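# Place pet feeder in taped outline, scoop outside

## Task

Get the pet feeder inside the taped outline on the table so that its handle tab sits at the outline's red notch and both steel bowls rest level in the feeder's wells; the scoop has to finish lying entirely on the table and entirely outside the outline, and none of this may depend on the robot still holding anything at the end.

## Robot and tools

Robot: two arms, left_arm and right_arm, each ending in a parallel gripper. The fingers point along the gripper's +z axis and close along its y axis. The reported end_effector_position is the point between the finger pads, under 1 cm behind the tips.

Frame: one shared scene frame, metres. Origin on the table top midway between the arms; +z up, +x outward over the table, left_arm on the +y side. The names left/right are arm names, not image sides. Orientations are quaternions written w first (qw, qx, qy, qz). Printed hand positions can be somewhat off, more so at long reach.

Row format (used by every moving tool): one flat list of 16 numbers covering both arms, even if only one moves: left_arm x, y, z, qw, qx, qy, qz, opening, then right_arm x, y, z, qw, qx, qy, qz, opening. x, y, z are an absolute target position for that gripper and the quaternion an absolute target orientation, both in the scene frame, so each row is a pose, not an offset. Opening runs from -1 (closed) to +1 (fully open, 0.087 m). An optional 12 extra numbers (0 to 1) scale the joint stiffness: left_arm's 6 joints, then right_arm's 6, in Joint positions order; they persist until changed.

execute_actions(actions): a list of actions, each a table of up to 15 rows; each row lasts one control step (1/30 s), and a short table repeats its last row to fill 15 steps. An empty list just returns state and images. An action is rejected for both arms if any target lies more than 0.6 m from that gripper's current position along any of the gripper's own axes; if the first action fails this against the latest reported state, or any action is malformed, nothing runs. To hold an orientation steady, repeat the same quaternion you chose rather than copying the drifting reported one.

move(target, speed, blocking): target is one 16-number row as above. Each gripper travels in a straight line toward its pose, all arms finishing together, in 0.5 to 10 s (cut off at 10 s). speed is the path's top speed in m/s, 0.002 to 0.5, default 0.25; rotation capped at twice that in rad/s. Openings are applied at the start. Paths ignore obstacles and the other arm; grippers lag and can overshoot speed, especially near full arm extension. Faster contact and targets set deeper past the contact mean harder pushes. With blocking=false the call returns after 0.5 s while motion continues; check with wait(0), and use wait or stop before sending any other motion. The result adds a move: line giving the ending (done, off_target, moving, held, fault) and limits hit: paced means the pose was clipped, held means checks blocked some steps (after which the arm may jump faster than speed). Distances of each gripper from its target are also reported. If only one arm is named, the other finished at rest.

wait(seconds): 0 to 10 s; arms keep their last command; a running move continues and the wait ends early when it finishes.

stop(): brakes a running move; needs braking room, more when fast; fingers keep moving.

zoom_image(camera, region): enlarges a region [x0, y0, x1, y1] in pixels (origin top-left, max 504 by 504) of the latest image from cam_head_left, cam_head_right, cam_high, cam_low, cam_left_wrist or cam_right_wrist (all 504x504).

finished_scene(scene): pass the current scene number to end it irreversibly; it reports success. The goal must already hold without the robot's help. Replying with no tool call also ends things.

Controller behaviour: each step the commanded pose is limited to 70 mm and 16 degrees from the measured pose, then solved by damped IK, position taking priority over orientation. Long moves need several actions; after an action the arm only goes on to its last clipped pose. Friction can leave the gripper up to about 31 mm short, and smaller commands may not move it. Elbows stop just short of straight. Hand target lines show the pose currently being driven toward. A pose unreachable line means a clearance check altered or blocked that arm's command. Joint ranges (rad): waist -2.618 to 3.054, shoulder 0.000 to 3.142, elbow 0.000 to 3.142, wrist pitch -1.571 to 1.571, wrist yaw -1.571 to 1.571, wrist roll -2.094 to 2.094.

Gripping: grip_measured is the finger opening on the command scale (last Joint positions value is metres); readings can be off by about 1 mm per gripper. To hold something, command about 0.02 below grip_measured; smaller gaps grip lighter. Pads push up to roughly 20 N; closing fast presses harder and can spring the fingers open. Joint torques are raw drive outputs with offsets and noise, so treat them cautiously. Step readings list positions at some steps; HELD marks steps where an arm's row was held back.

Keeping an arm still: resend its full last reported pose and intended opening on every call. An arm blocked by an object keeps pressing until re-commanded.

Hazards: never push or drop anything off the table; avoid arm-to-arm collisions or pressing; avoid drops, slips, slams and hard shoves. Loads heat motors: MOTOR HOT at 75 °C, a 10 s stop of that arm at 90 °C, and at 100 °C the arm and gripper go limp and fall (OVER-TEMPERATURE FAULT). Expect occasional brief tugs on held parts or pushes on loose ones.

Each tool is called as name(argument=value, ...), one argument or row to a line, values as JSON.

## Session

execute_actions(
  actions=[],
)

Scene clock: 0.00 s.
left_arm: end_effector_position=(+0.3016, +0.0586, +0.1093) grip_measured=+0.999 end_effector_quat_wxyz=(-0.079, -0.333, +0.806, -0.483) | right_arm: end_effector_position=(+0.3067, -0.1427, +0.3567) grip_measured=+0.992 end_effector_quat_wxyz=(+0.558, +0.348, +0.736, +0.163)
Joint positions: left_arm=[-0.283  1.655  0.815  0.06   0.734 -1.54   0.087] | right_arm=[ 0.827  1.134  1.429 -0.839  0.893  1.167  0.087]
Joint velocities: left_arm=[-0.002  0.007 -0.027 -0.066  0.007 -0.022 -0.001] | right_arm=[-0.017 -0.007 -0.012  0.022 -0.037 -0.007  0.   ]
Joint torques (N m, as the arm reports them, + toward a larger angle): no reading
Motor temperatures (°C, as the motors report them): left_arm=[24 26 26 25 25 25] | right_arm=[25 23 23 25 24 25]
Hand target (left_arm): +0.302, +0.059, +0.109; -0.079, -0.333, +0.806, -0.483
Hand target (right_arm): +0.307, -0.143, +0.357; +0.558, +0.348, +0.736, +0.163
Joint stiffness scale: left_arm=[1. 1. 1. 1. 1. 1.] | right_arm=[1. 1. 1. 1. 1. 1.]

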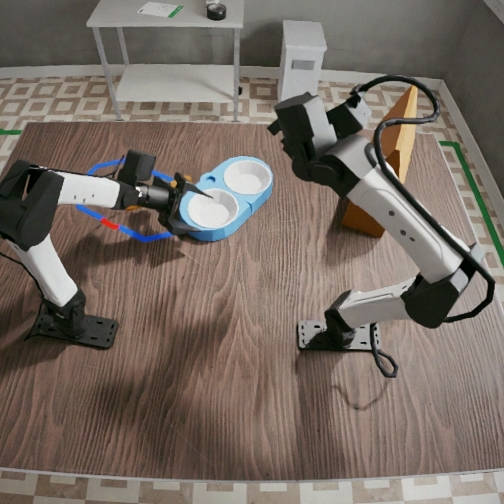

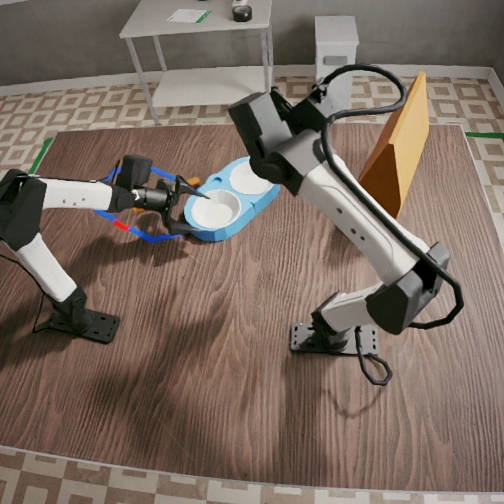

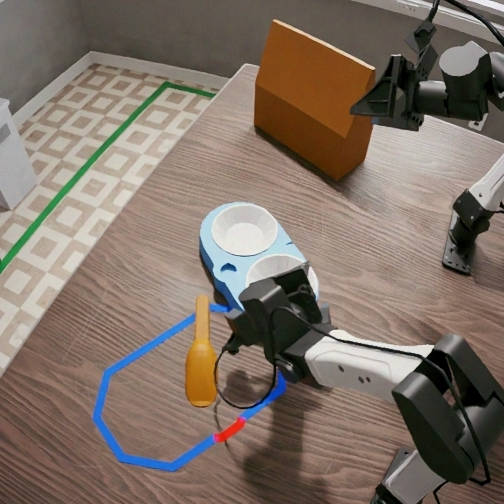

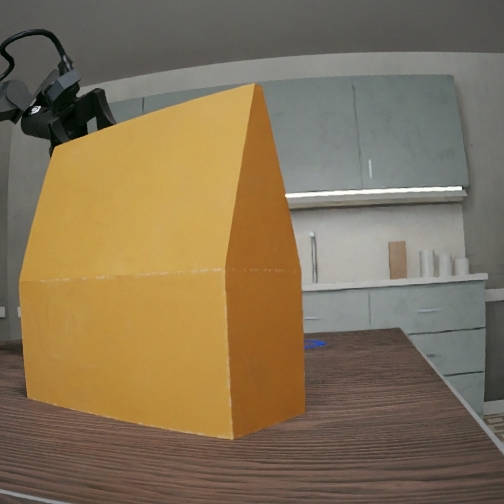

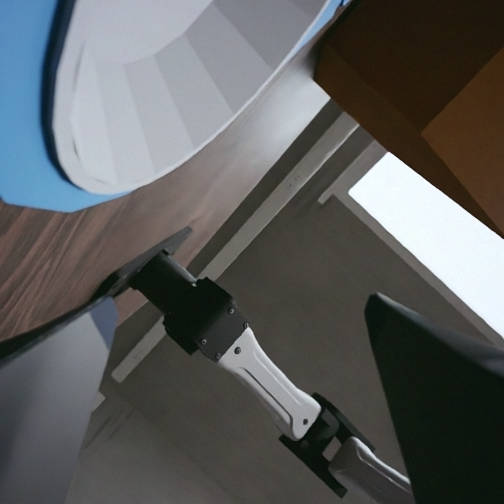

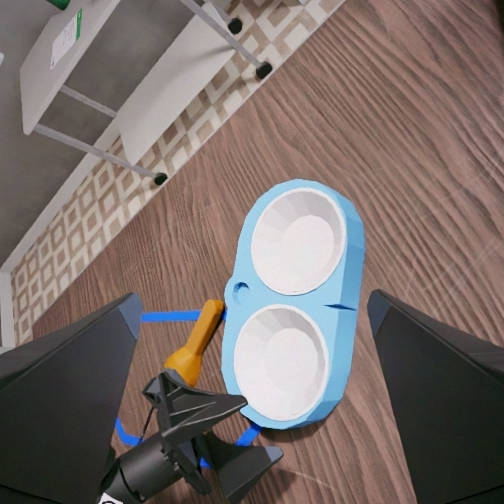

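move(
  target=[0.28,0.2,0.32,0,0,1,0,1,0.15,-0.3,0.3,0,0,1,0,1],
  speed=0.3,
)

Scene clock: 17.07 s.
left_arm: end_effector_position=(+0.2814, +0.1983, +0.3093) grip_measured=+0.999 end_effector_quat_wxyz=(+0.200, -0.031, +0.969, -0.142) | right_arm: end_effector_position=(+0.1599, -0.3040, +0.3019) grip_measured=+0.992 end_effector_quat_wxyz=(+0.329, +0.026, +0.943, -0.034)
Joint positions: left_arm=[-0.273  1.586  2.071 -1.566  0.075 -0.51   0.087] | right_arm=[-0.112  0.931  1.59  -1.555  0.001 -0.074  0.087]
Joint velocities: left_arm=[ 0.002 -0.007 -0.012  0.007 -0.037  0.007 -0.   ] | right_arm=[ 0.012 -0.012 -0.012 -0.022 -0.007 -0.081  0.001]
Joint torques (N m, as the arm reports them, + toward a larger angle): left_arm=[-0.36 -7.71  6.94  1.27  0.06  0.05] | right_arm=[ 0.53 -0.12  3.45  1.45 -0.01 -0.13]
Motor temperatures (°C, as the motors report them): left_arm=[24 29 29 27 25 25] | right_arm=[25 23 25 27 24 25]
Hand target (left_arm): +0.277, +0.200, +0.319; +0.214, -0.022, +0.966, -0.143
Hand target (right_arm): +0.155, -0.305, +0.297; +0.325, +0.017, +0.945, -0.040
Off the commanded pose (left_arm): 0.011 m, 29 deg; orientation clipped at the last step of the last action.
Off the commanded pose (right_arm): 0.011 m, 39 deg; orientation clipped at the last step of the last action.
Joint stiffness scale: left_arm=[1. 1. 1. 1. 1. 1.] | right_arm=[1. 1. 1. 1. 1. 1.]
joint sent to its limit (left arm) — the command would take joint 4 (wrist pitch) past its lower limit, so that joint was sent only as far as its limit.
joint sent to its limit (right arm) — the command would take joint 4 (wrist pitch) past its lower limit, so that joint was sent only as far as its limit.
move: off_target (left_arm, right_arm); limits=paced

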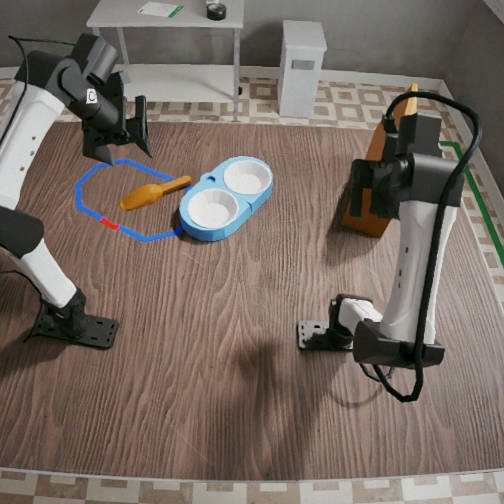

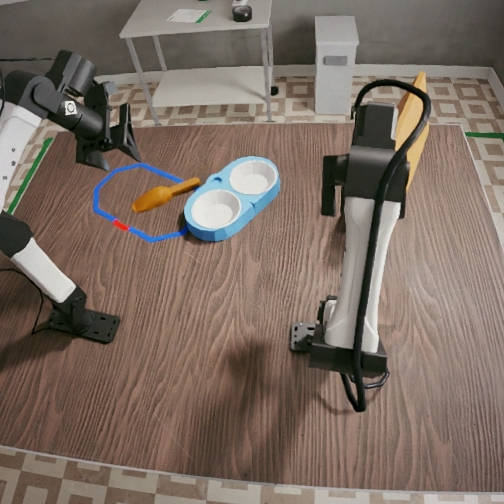

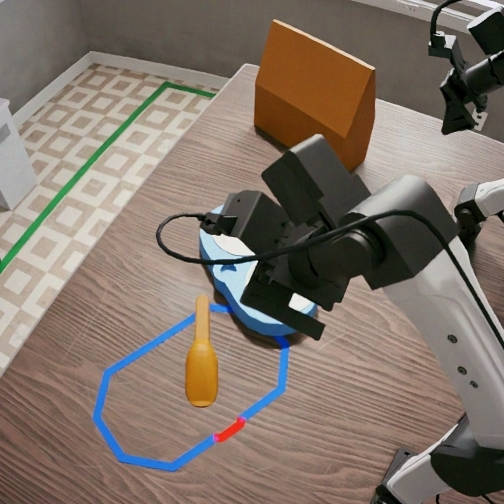

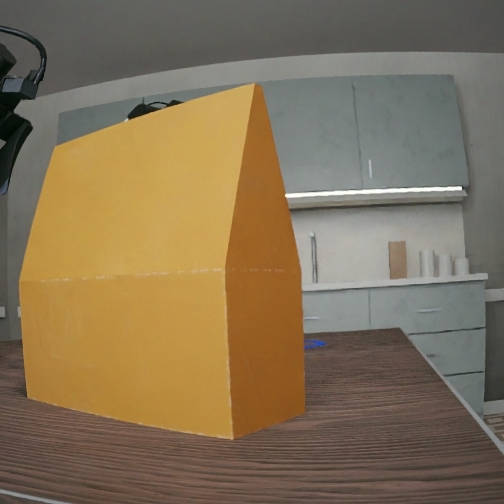

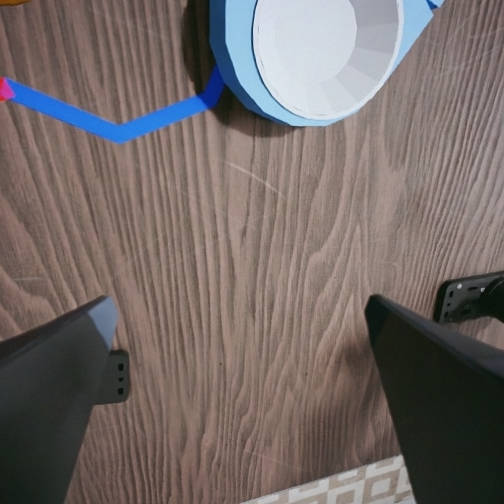

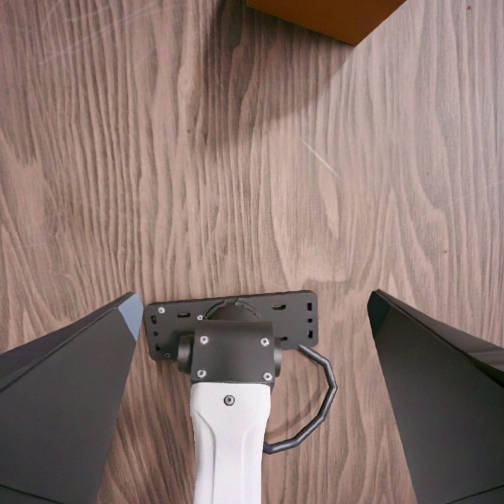

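move(
  target=[0.2,0.15,0.03,0,0,1,0,-1,0.4,-0.18,0.03,0,0,1,0,-1],
  speed=0.3,
)

zoom_image(
  camera="cam_head_left",
  region=[50,120,350,300],
)

zoom_image(
  camera="cam_high",
  region=[80,150,400,500],
)

Scene clock: 39.60 s.
left_arm: end_effector_position=(+0.2042, +0.1503, +0.0390) grip_measured=-1.000 end_effector_quat_wxyz=(+0.004, -0.001, +1.000, -0.002) | right_arm: end_effector_position=(+0.3968, -0.1805, +0.0176) grip_measured=-1.000 end_effector_quat_wxyz=(-0.008, -0.000, +1.000, -0.007)
Joint positions: left_arm=[-0.586  1.721  1.134 -0.975 -0.002 -0.741  0.   ] | right_arm=[ 0.259  2.268  1.83  -1.152  0.01   0.242  0.   ]
Joint velocities: left_arm=[-0.002  0.002 -0.012  0.007  0.081  0.007  0.   ] | right_arm=[ 0.002  0.007  0.007  0.007  0.007 -0.051  0.   ]
Joint torques (N m, as the arm reports them, + toward a larger angle): left_arm=[-0.28 -7.32  4.34  0.65  0.05 -0.13] | right_arm=[  0.77 -10.07   9.19   0.16  -0.26   0.07]
Motor temperatures (°C, as the motors report them): left_arm=[24 31 31 27 25 25] | right_arm=[25 24 25 28 24 25]
Hand target (left_arm): +0.201, +0.150, +0.032; +0.001, -0.001, +1.000, +0.002
Hand target (right_arm): +0.401, -0.174, +0.026; -0.000, +0.001, +1.000, +0.000
Off the commanded pose (left_arm): 0.010 m, 1 deg.
Off the commanded pose (right_arm): 0.013 m, 1 deg.
Joint stiffness scale: left_arm=[1. 1. 1. 1. 1. 1.] | right_arm=[1. 1. 1. 1. 1. 1.]
move: off_target (right_arm)

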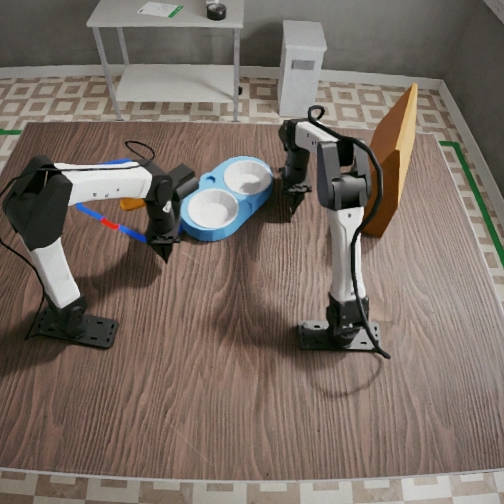

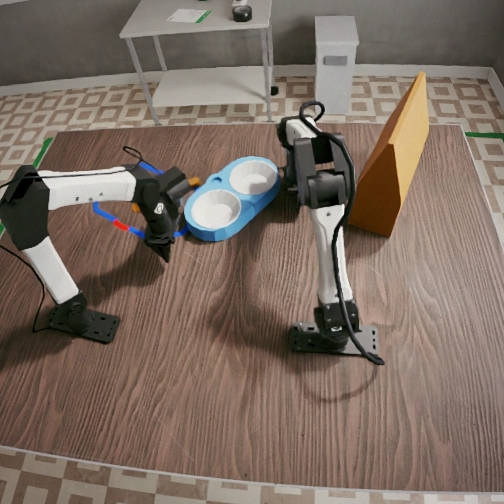

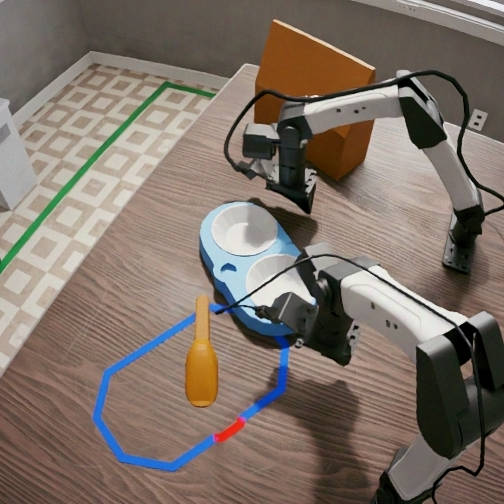

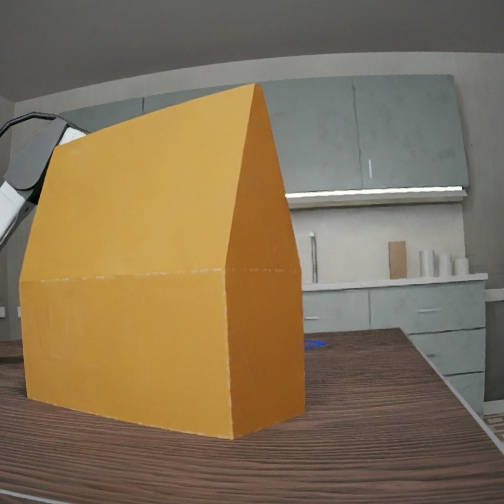

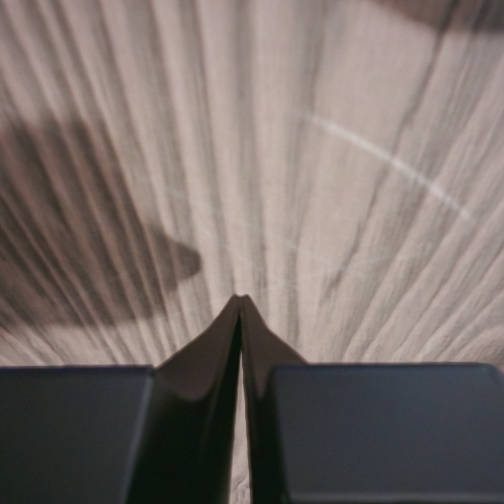

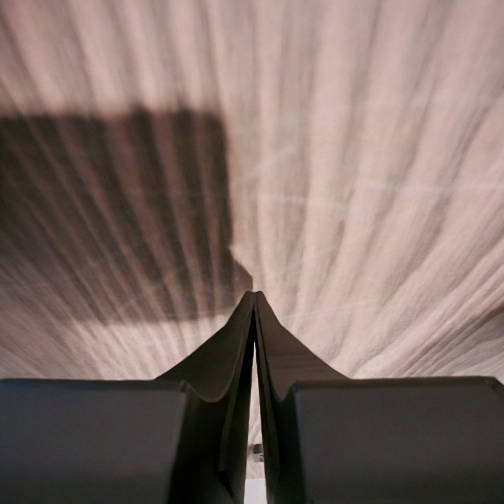

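Region (50, 120, 350, 300) of cam_head_left's 504x504 image, scaled by 1.680, with more detail than that image has; it fills the top 302 rows of this view, and the rest is white.

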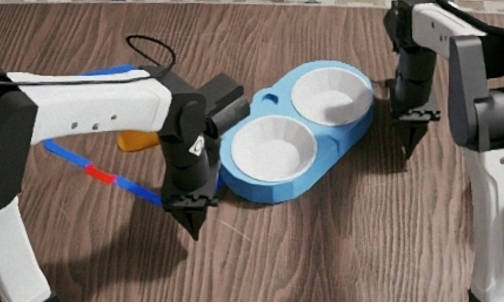

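Region (80, 150, 400, 500) of cam_high's 504x504 image, scaled by 1.440, with more detail than that image has; it fills the left 461 columns of this view, and the rest is white.

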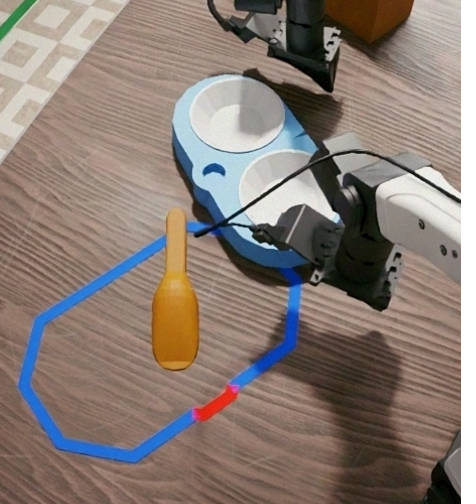

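move(
  target=[0.3,0.2,0.13,0,0.3,0.954,0,0.3,0.2,-0.25,0.12,0,0,1,0,-1],
  speed=0.3,
)

move(
  target=[0.51,0.19,0.10,0,0.477,0.879,0,0.3,0.2,-0.25,0.12,0,0,1,0,-1],
  speed=0.3,
)

zoom_image(
  camera="cam_head_left",
  region=[130,120,280,250],
)

Scene clock: 86.10 s.
left_arm: end_effector_position=(+0.2960, +0.2004, +0.1305) grip_measured=+0.300 end_effector_quat_wxyz=(+0.007, +0.298, +0.955, -0.001) | right_arm: end_effector_position=(+0.2102, -0.2516, +0.1229) grip_measured=-1.000 end_effector_quat_wxyz=(+0.011, +0.001, +1.000, -0.004)
Joint positions: left_arm=[-0.367  1.865  1.683 -1.374 -0.002  0.084  0.057] | right_arm=[ 0.155  1.411  1.167 -1.307  0.01   0.14   0.   ]
Joint velocities: left_arm=[ 0.007  0.002  0.002  0.051  0.022 -0.022 -0.   ] | right_arm=[-0.007 -0.017 -0.022 -0.007  0.022  0.066  0.   ]
Joint torques (N m, as the arm reports them, + toward a larger angle): left_arm=[ 0.98 -8.62  7.66  0.3   0.16  0.  ] | right_arm=[-0.63 -4.51  5.1   0.26 -0.19 -0.15]
Motor temperatures (°C, as the motors report them): left_arm=[24 32 31 26 25 25] | right_arm=[25 38 32 26 24 25]
Hand target (left_arm): +0.299, +0.201, +0.130; +0.000, +0.300, +0.954, -0.001
Hand target (right_arm): +0.201, -0.254, +0.121; -0.000, +0.000, +1.000, -0.001
Off the commanded pose (left_arm): 0.004 m, 1 deg.
Off the commanded pose (right_arm): 0.011 m, 1 deg.
Joint stiffness scale: left_arm=[1. 1. 1. 1. 1. 1.] | right_arm=[1. 1. 1. 1. 1. 1.]
move: off_target (right_arm)

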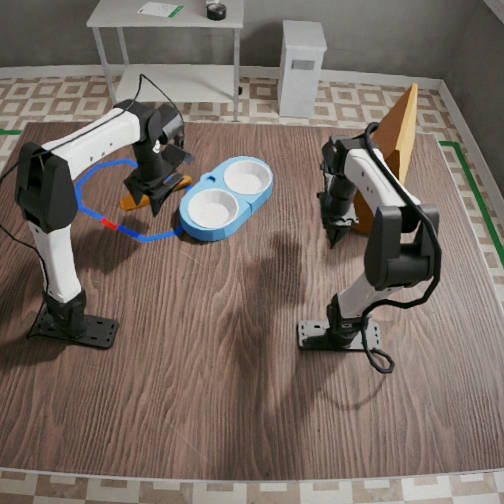

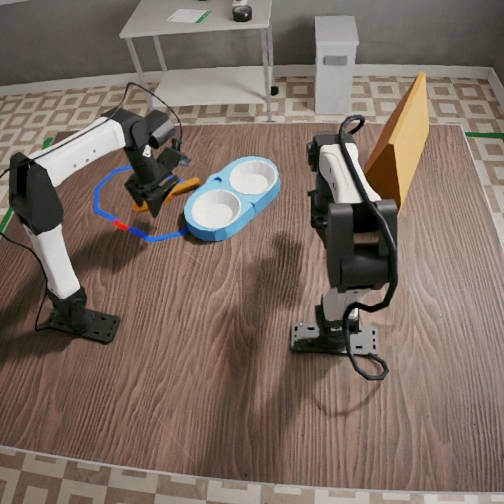

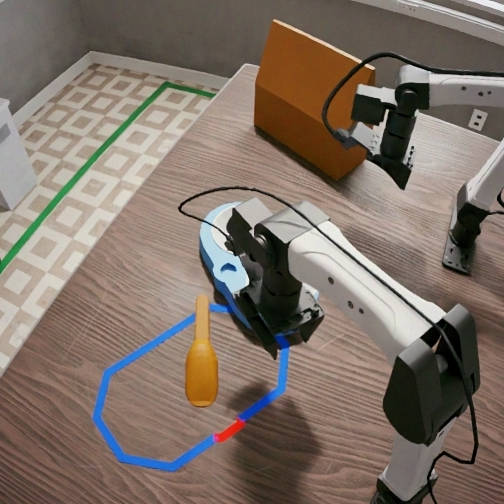

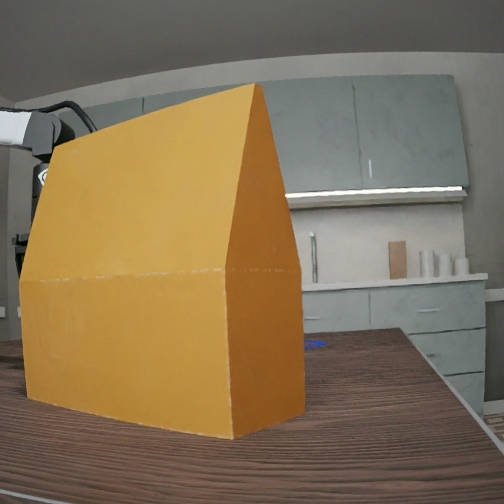

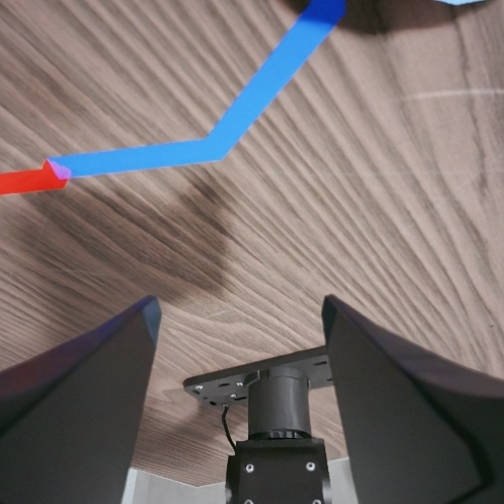

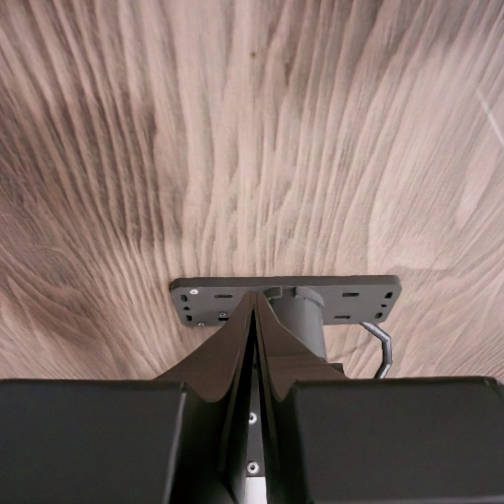

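Scene clock: 87.50 s.
left_arm: end_effector_position=(+0.5102, +0.1917, +0.1021) grip_measured=+0.300 end_effector_quat_wxyz=(+0.130, +0.479, +0.868, +0.019) | right_arm: end_effector_position=(+0.2102, -0.2516, +0.1229) grip_measured=-1.000 end_effector_quat_wxyz=(+0.011, +0.001, +1.000, -0.004)
Joint positions: left_arm=[-0.214  2.63   2.836 -1.513 -0.002  0.642  0.057] | right_arm=[ 0.155  1.411  1.167 -1.307  0.01   0.14   0.   ]
Joint velocities: left_arm=[ 0.007 -0.007  0.002 -0.037  0.007 -0.022 -0.   ] | right_arm=[-0.012 -0.022 -0.017  0.066  0.022  0.022  0.   ]
Joint torques (N m, as the arm reports them, + toward a larger angle): left_arm=[  0.29 -14.84   7.37   0.8    0.11   0.03] | right_arm=[ 0.57 -4.66  4.42  0.27 -0.21 -0.02]
Motor temperatures (°C, as the motors report them): left_arm=[24 33 31 26 25 25] | right_arm=[25 38 32 26 24 25]
Hand target (left_arm): +0.510, +0.193, +0.100; +0.126, +0.484, +0.866, +0.021
Hand target (right_arm): +0.200, -0.250, +0.120; -0.000, +0.000, +1.000, -0.000
Off the commanded pose (left_arm): 0.003 m, 15 deg.
Off the commanded pose (right_arm): 0.011 m, 1 deg.
Joint stiffness scale: left_arm=[1. 1. 1. 1. 1. 1.] | right_arm=[1. 1. 1. 1. 1. 1.]
elbow stopped short (left arm): the move would have taken joint 3 (elbow) straighter than the controller allows; a more bent joint 3 avoids this.
move: off_target (left_arm, right_arm)

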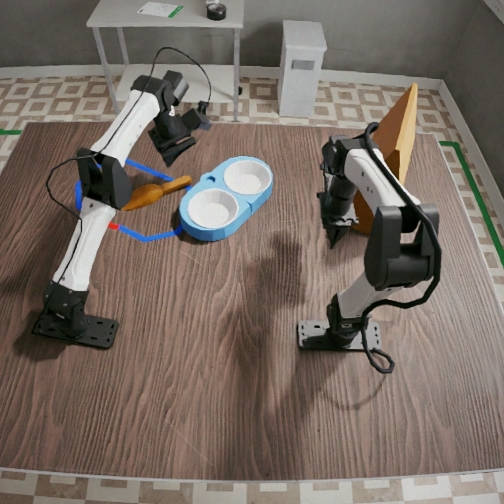

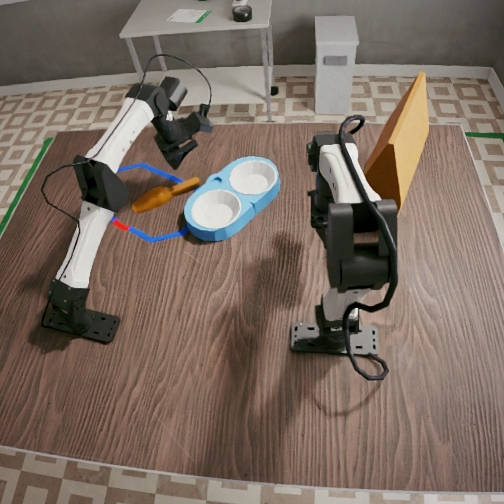

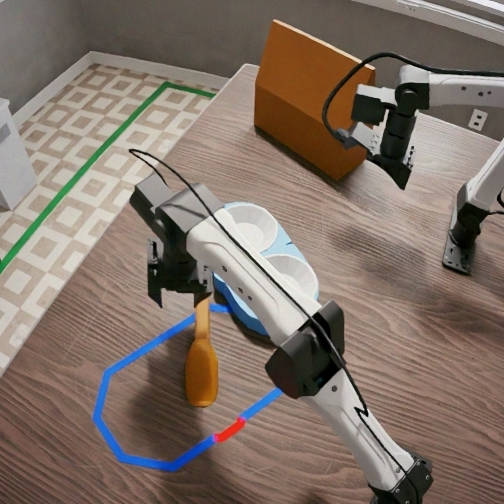

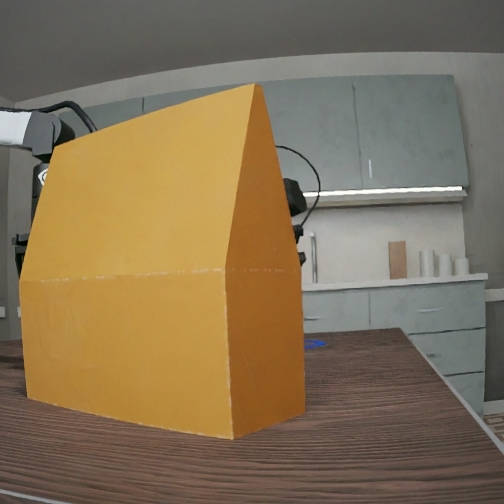

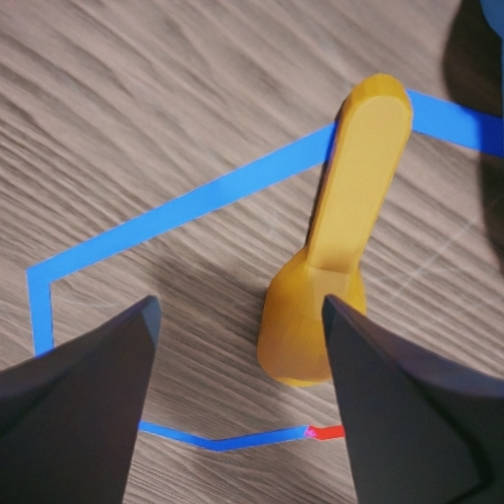

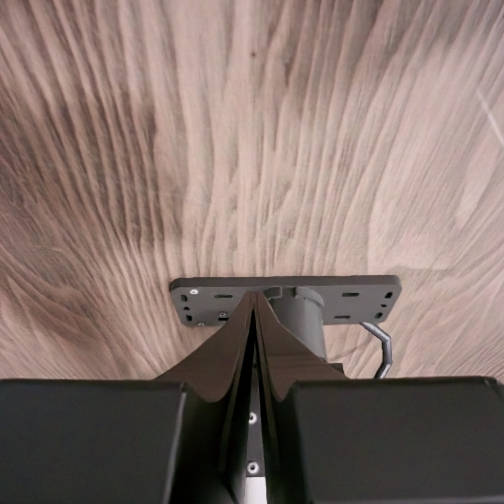

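Region (130, 120, 280, 250) of cam_head_left's 504x504 image, scaled by 3.360, with more detail than that image has; it fills the top 437 rows of this view, and the rest is white.

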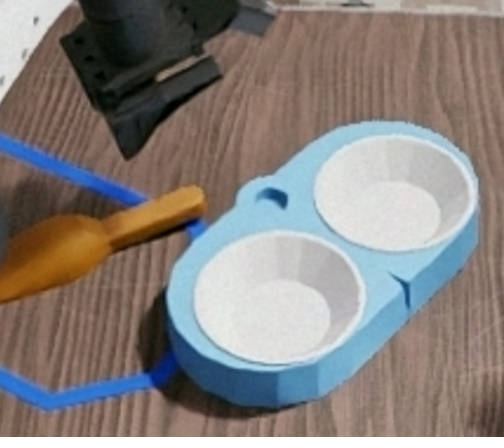

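move(
  target=[0.475,0.19,0.055,0,0.477,0.879,0,0.3,0.2,-0.25,0.12,0,0,1,0,-1],
  speed=0.2,
)

Scene clock: 99.50 s.
left_arm: end_effector_position=(+0.4840, +0.1898, +0.0705) grip_measured=+0.300 end_effector_quat_wxyz=(+0.058, +0.479, +0.876, +0.007) | right_arm: end_effector_position=(+0.2102, -0.2516, +0.1229) grip_measured=-1.000 end_effector_quat_wxyz=(+0.011, +0.001, +1.000, -0.004)
Joint positions: left_arm=[-0.235  2.663  2.776 -1.567 -0.002  0.613  0.057] | right_arm=[ 0.155  1.411  1.167 -1.307  0.01   0.14   0.   ]
Joint velocities: left_arm=[-0.002 -0.022 -0.002 -0.066  0.022  0.022  0.001] | right_arm=[-0.022 -0.017 -0.017  0.081 -0.007 -0.022  0.   ]
Joint torques (N m, as the arm reports them, + toward a larger angle): left_arm=[ -0.33 -14.9    3.73   0.49   0.09  -0.18] | right_arm=[ 0.21 -4.71  4.48  0.33 -0.23 -0.03]
Motor temperatures (°C, as the motors report them): left_arm=[24 38 33 26 25 25] | right_arm=[25 35 30 26 24 25]
Hand target (left_arm): +0.475, +0.190, +0.056; +0.029, +0.479, +0.877, +0.005
Hand target (right_arm): +0.200, -0.250, +0.120; -0.000, +0.000, +1.000, -0.000
Off the commanded pose (left_arm): 0.018 m, 7 deg.
Off the commanded pose (right_arm): 0.011 m, 1 deg.
Joint stiffness scale: left_arm=[1. 1. 1. 1. 1. 1.] | right_arm=[1. 1. 1. 1. 1. 1.]
joint sent to its limit (left arm) — the command would take joint 4 (wrist pitch) past its lower limit, so that joint was sent only as far as its limit.
move: off_target (left_arm, right_arm)

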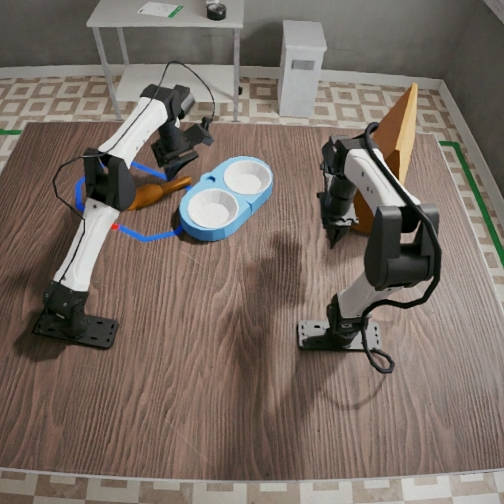

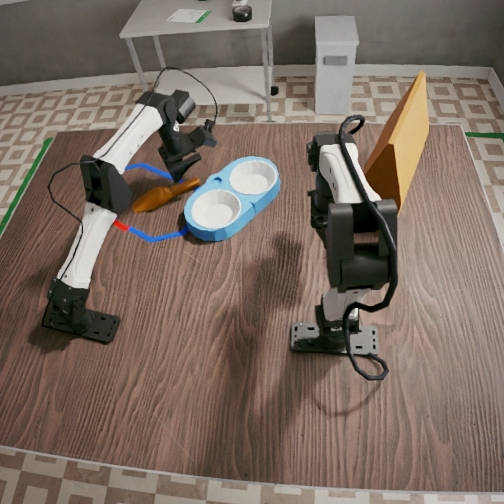

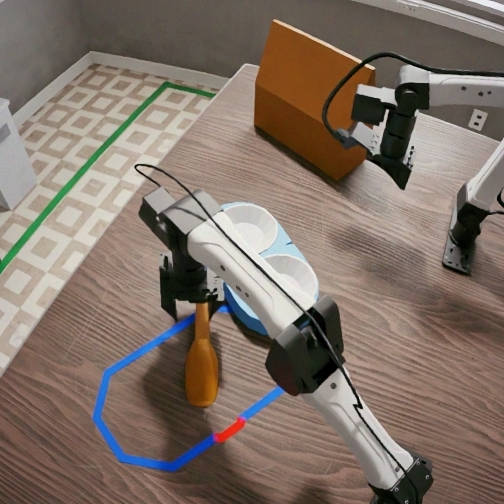

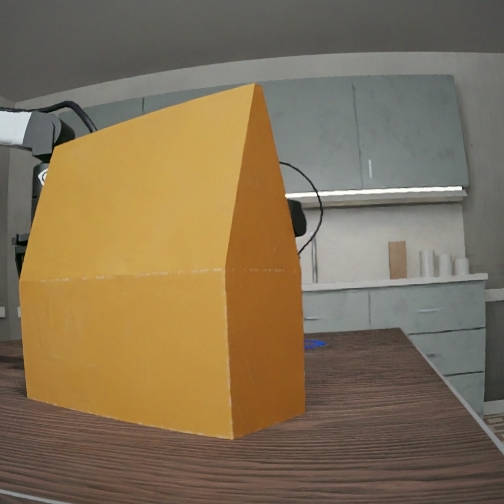

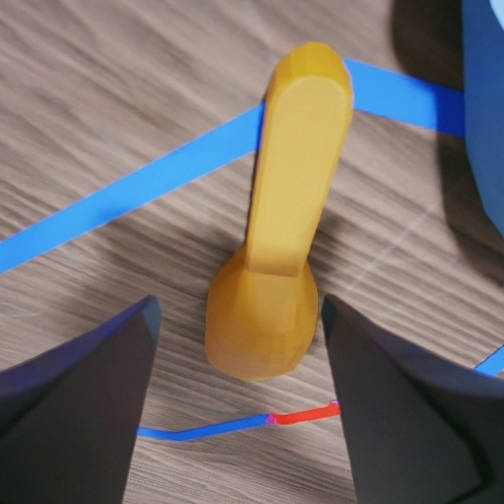

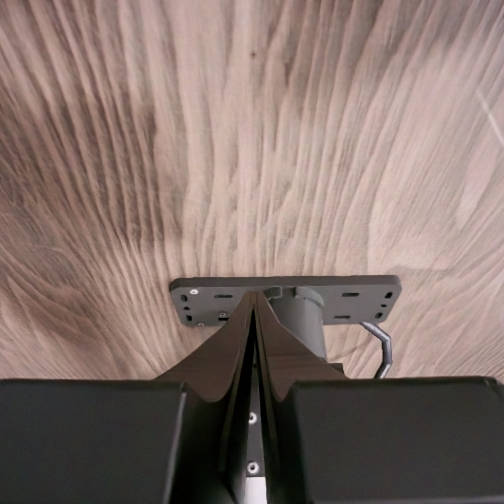

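move(
  target=[0.462,0.192,0.012,0.05,0.51,0.858,0.01,0.3,0.2,-0.25,0.12,0,0,1,0,-1],
  speed=0.1,
)

Scene clock: 107.97 s.
left_arm: end_effector_position=(+0.4559, +0.1972, +0.0142) grip_measured=+0.300 end_effector_quat_wxyz=(+0.031, +0.503, +0.864, +0.006) | right_arm: end_effector_position=(+0.2102, -0.2516, +0.1229) grip_measured=-1.000 end_effector_quat_wxyz=(+0.011, +0.001, +1.000, -0.004)
Joint positions: left_arm=[-0.247  2.448  2.139 -1.199 -0.005  0.653  0.057] | right_arm=[ 0.155  1.411  1.167 -1.307  0.01   0.14   0.   ]
Joint velocities: left_arm=[-0.037 -0.027 -0.027  0.037 -0.066  0.007 -0.   ] | right_arm=[ 0.002  0.007 -0.012 -0.051  0.022 -0.066  0.   ]
Joint torques (N m, as the arm reports them, + toward a larger angle): left_arm=[ -0.18 -16.71   3.8    1.12   0.13   0.02] | right_arm=[ 0.45 -4.54  4.49  0.2  -0.25 -0.03]
Motor temperatures (°C, as the motors report them): left_arm=[24 41 32 26 25 25] | right_arm=[25 33 29 26 24 25]
Hand target (left_arm): +0.462, +0.192, +0.012; +0.049, +0.510, +0.859, +0.010
Hand target (right_arm): +0.200, -0.250, +0.120; -0.000, +0.000, +1.000, -0.000
Off the commanded pose (left_arm): 0.008 m, 2 deg.
Off the commanded pose (right_arm): 0.011 m, 1 deg.
Joint stiffness scale: left_arm=[1. 1. 1. 1. 1. 1.] | right_arm=[1. 1. 1. 1. 1. 1.]
move: off_target (right_arm)

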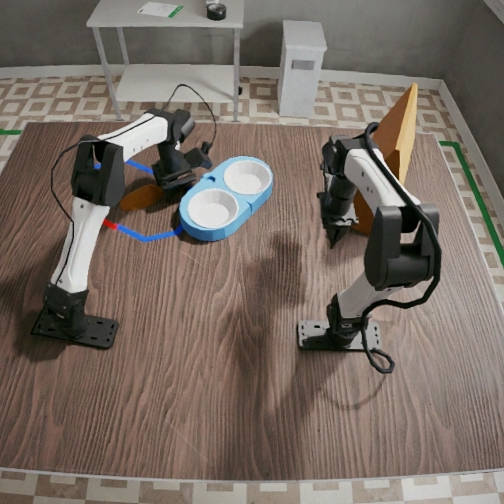

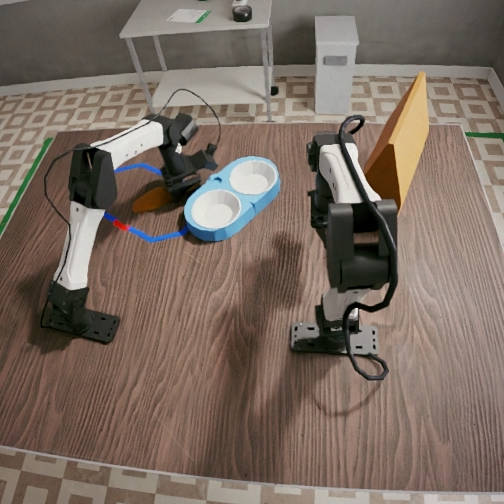

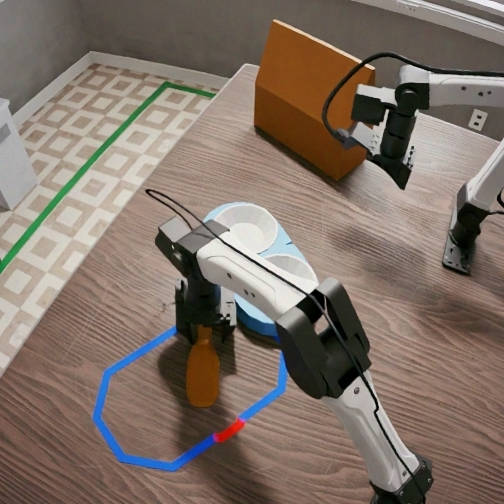

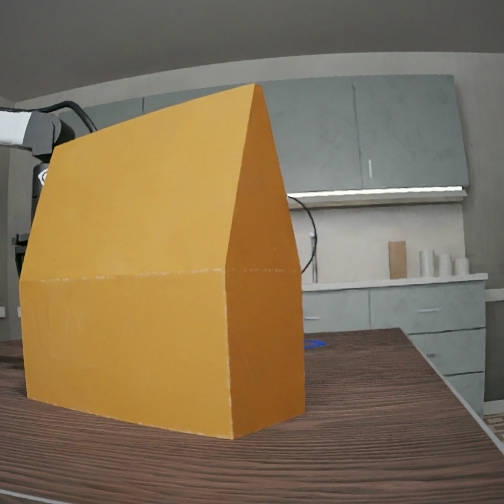

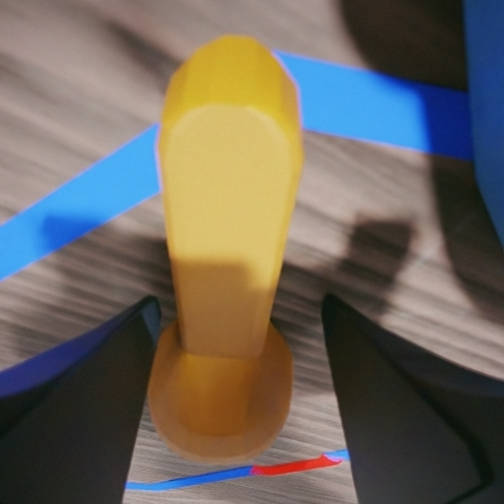

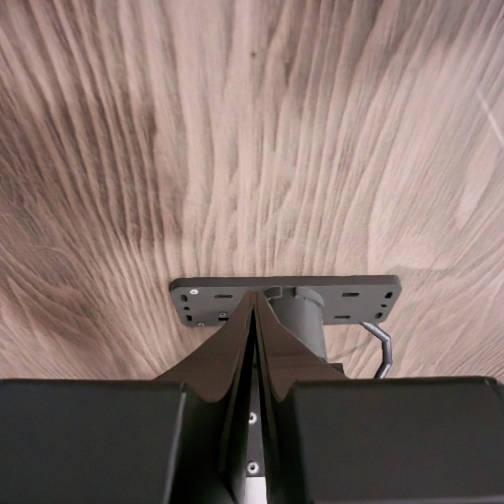

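Handle ~0.028 wide → about −0.35.

move(
  target=[0.462,0.192,0.012,0.05,0.51,0.858,0.01,-0.45,0.2,-0.25,0.12,0,0,1,0,-1],
  speed=0.1,
)

Scene clock: 114.23 s.
left_arm: end_effector_position=(+0.4579, +0.1963, +0.0140) grip_measured=-0.386 end_effector_quat_wxyz=(+0.035, +0.503, +0.863, +0.007) | right_arm: end_effector_position=(+0.2102, -0.2516, +0.1229) grip_measured=-1.000 end_effector_quat_wxyz=(+0.011, +0.001, +1.000, -0.004)
Joint positions: left_arm=[-0.247  2.447  2.138 -1.19  -0.005  0.654  0.027] | right_arm=[ 0.155  1.411  1.167 -1.307  0.01   0.14   0.   ]
Joint velocities: left_arm=[ 0.022  0.012  0.007 -0.037 -0.037  0.066  0.001] | right_arm=[ 0.002 -0.007  0.007 -0.037  0.022  0.022  0.   ]
Joint torques (N m, as the arm reports them, + toward a larger angle): left_arm=[ -0.07 -16.66   3.91   1.05   0.12   0.02] | right_arm=[ 0.47 -4.67  4.3   0.29 -0.26  0.01]
Motor temperatures (°C, as the motors report them): left_arm=[24 44 32 27 25 25] | right_arm=[25 33 29 26 24 25]
Hand target (left_arm): +0.462, +0.192, +0.012; +0.049, +0.510, +0.859, +0.010
Hand target (right_arm): +0.200, -0.250, +0.120; -0.000, +0.000, +1.000, -0.000
Off the commanded pose (left_arm): 0.006 m, 2 deg.
Off the commanded pose (right_arm): 0.011 m, 1 deg.
Joint stiffness scale: left_arm=[1. 1. 1. 1. 1. 1.] | right_arm=[1. 1. 1. 1. 1. 1.]
move: off_target (right_arm)

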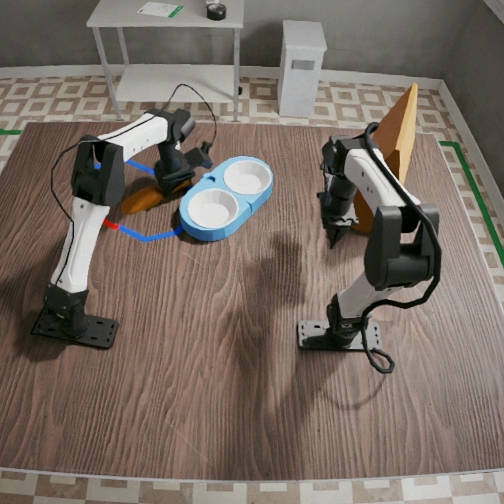

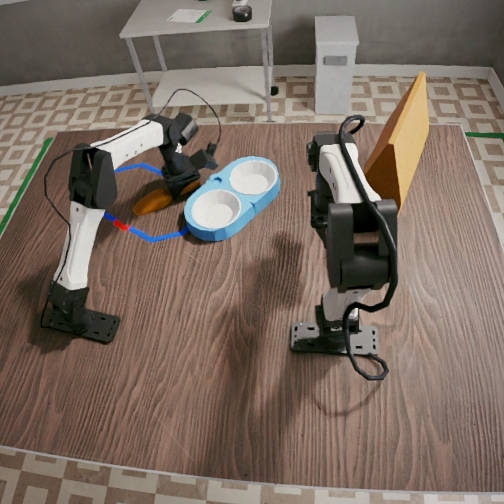

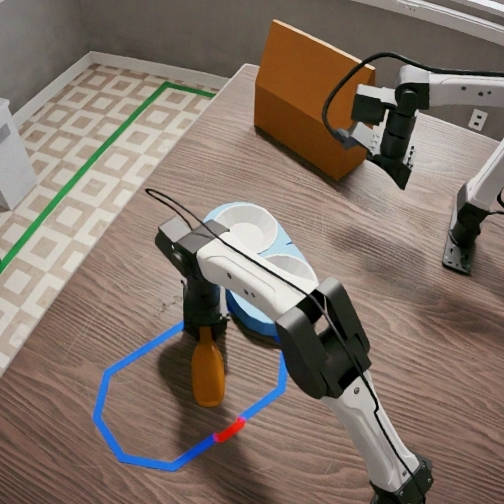

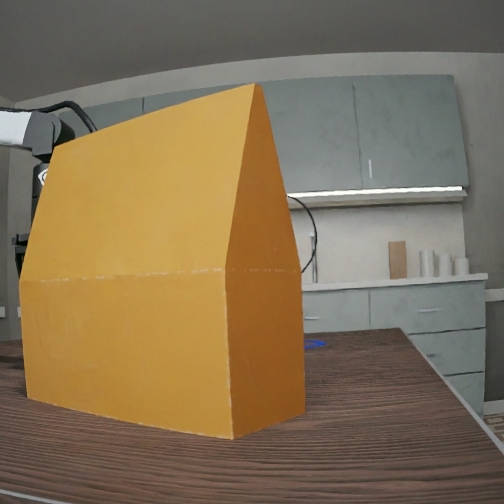

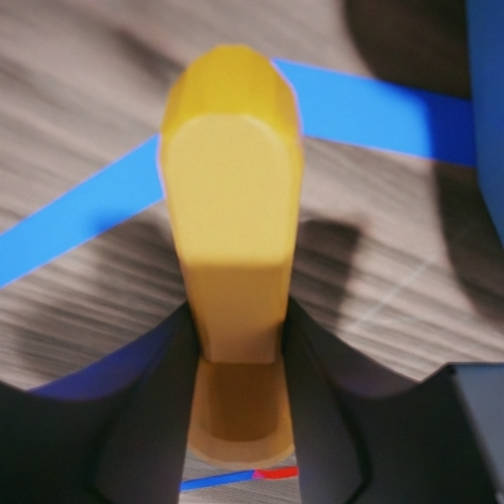

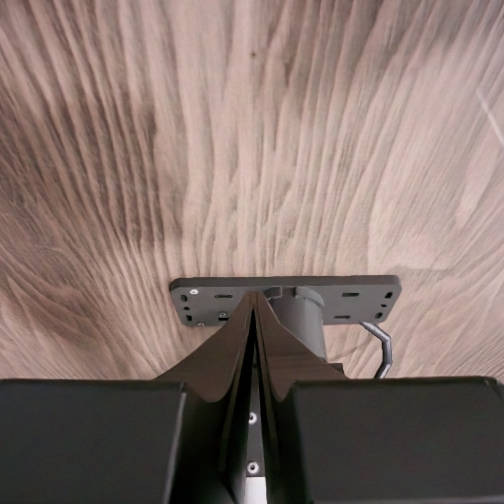

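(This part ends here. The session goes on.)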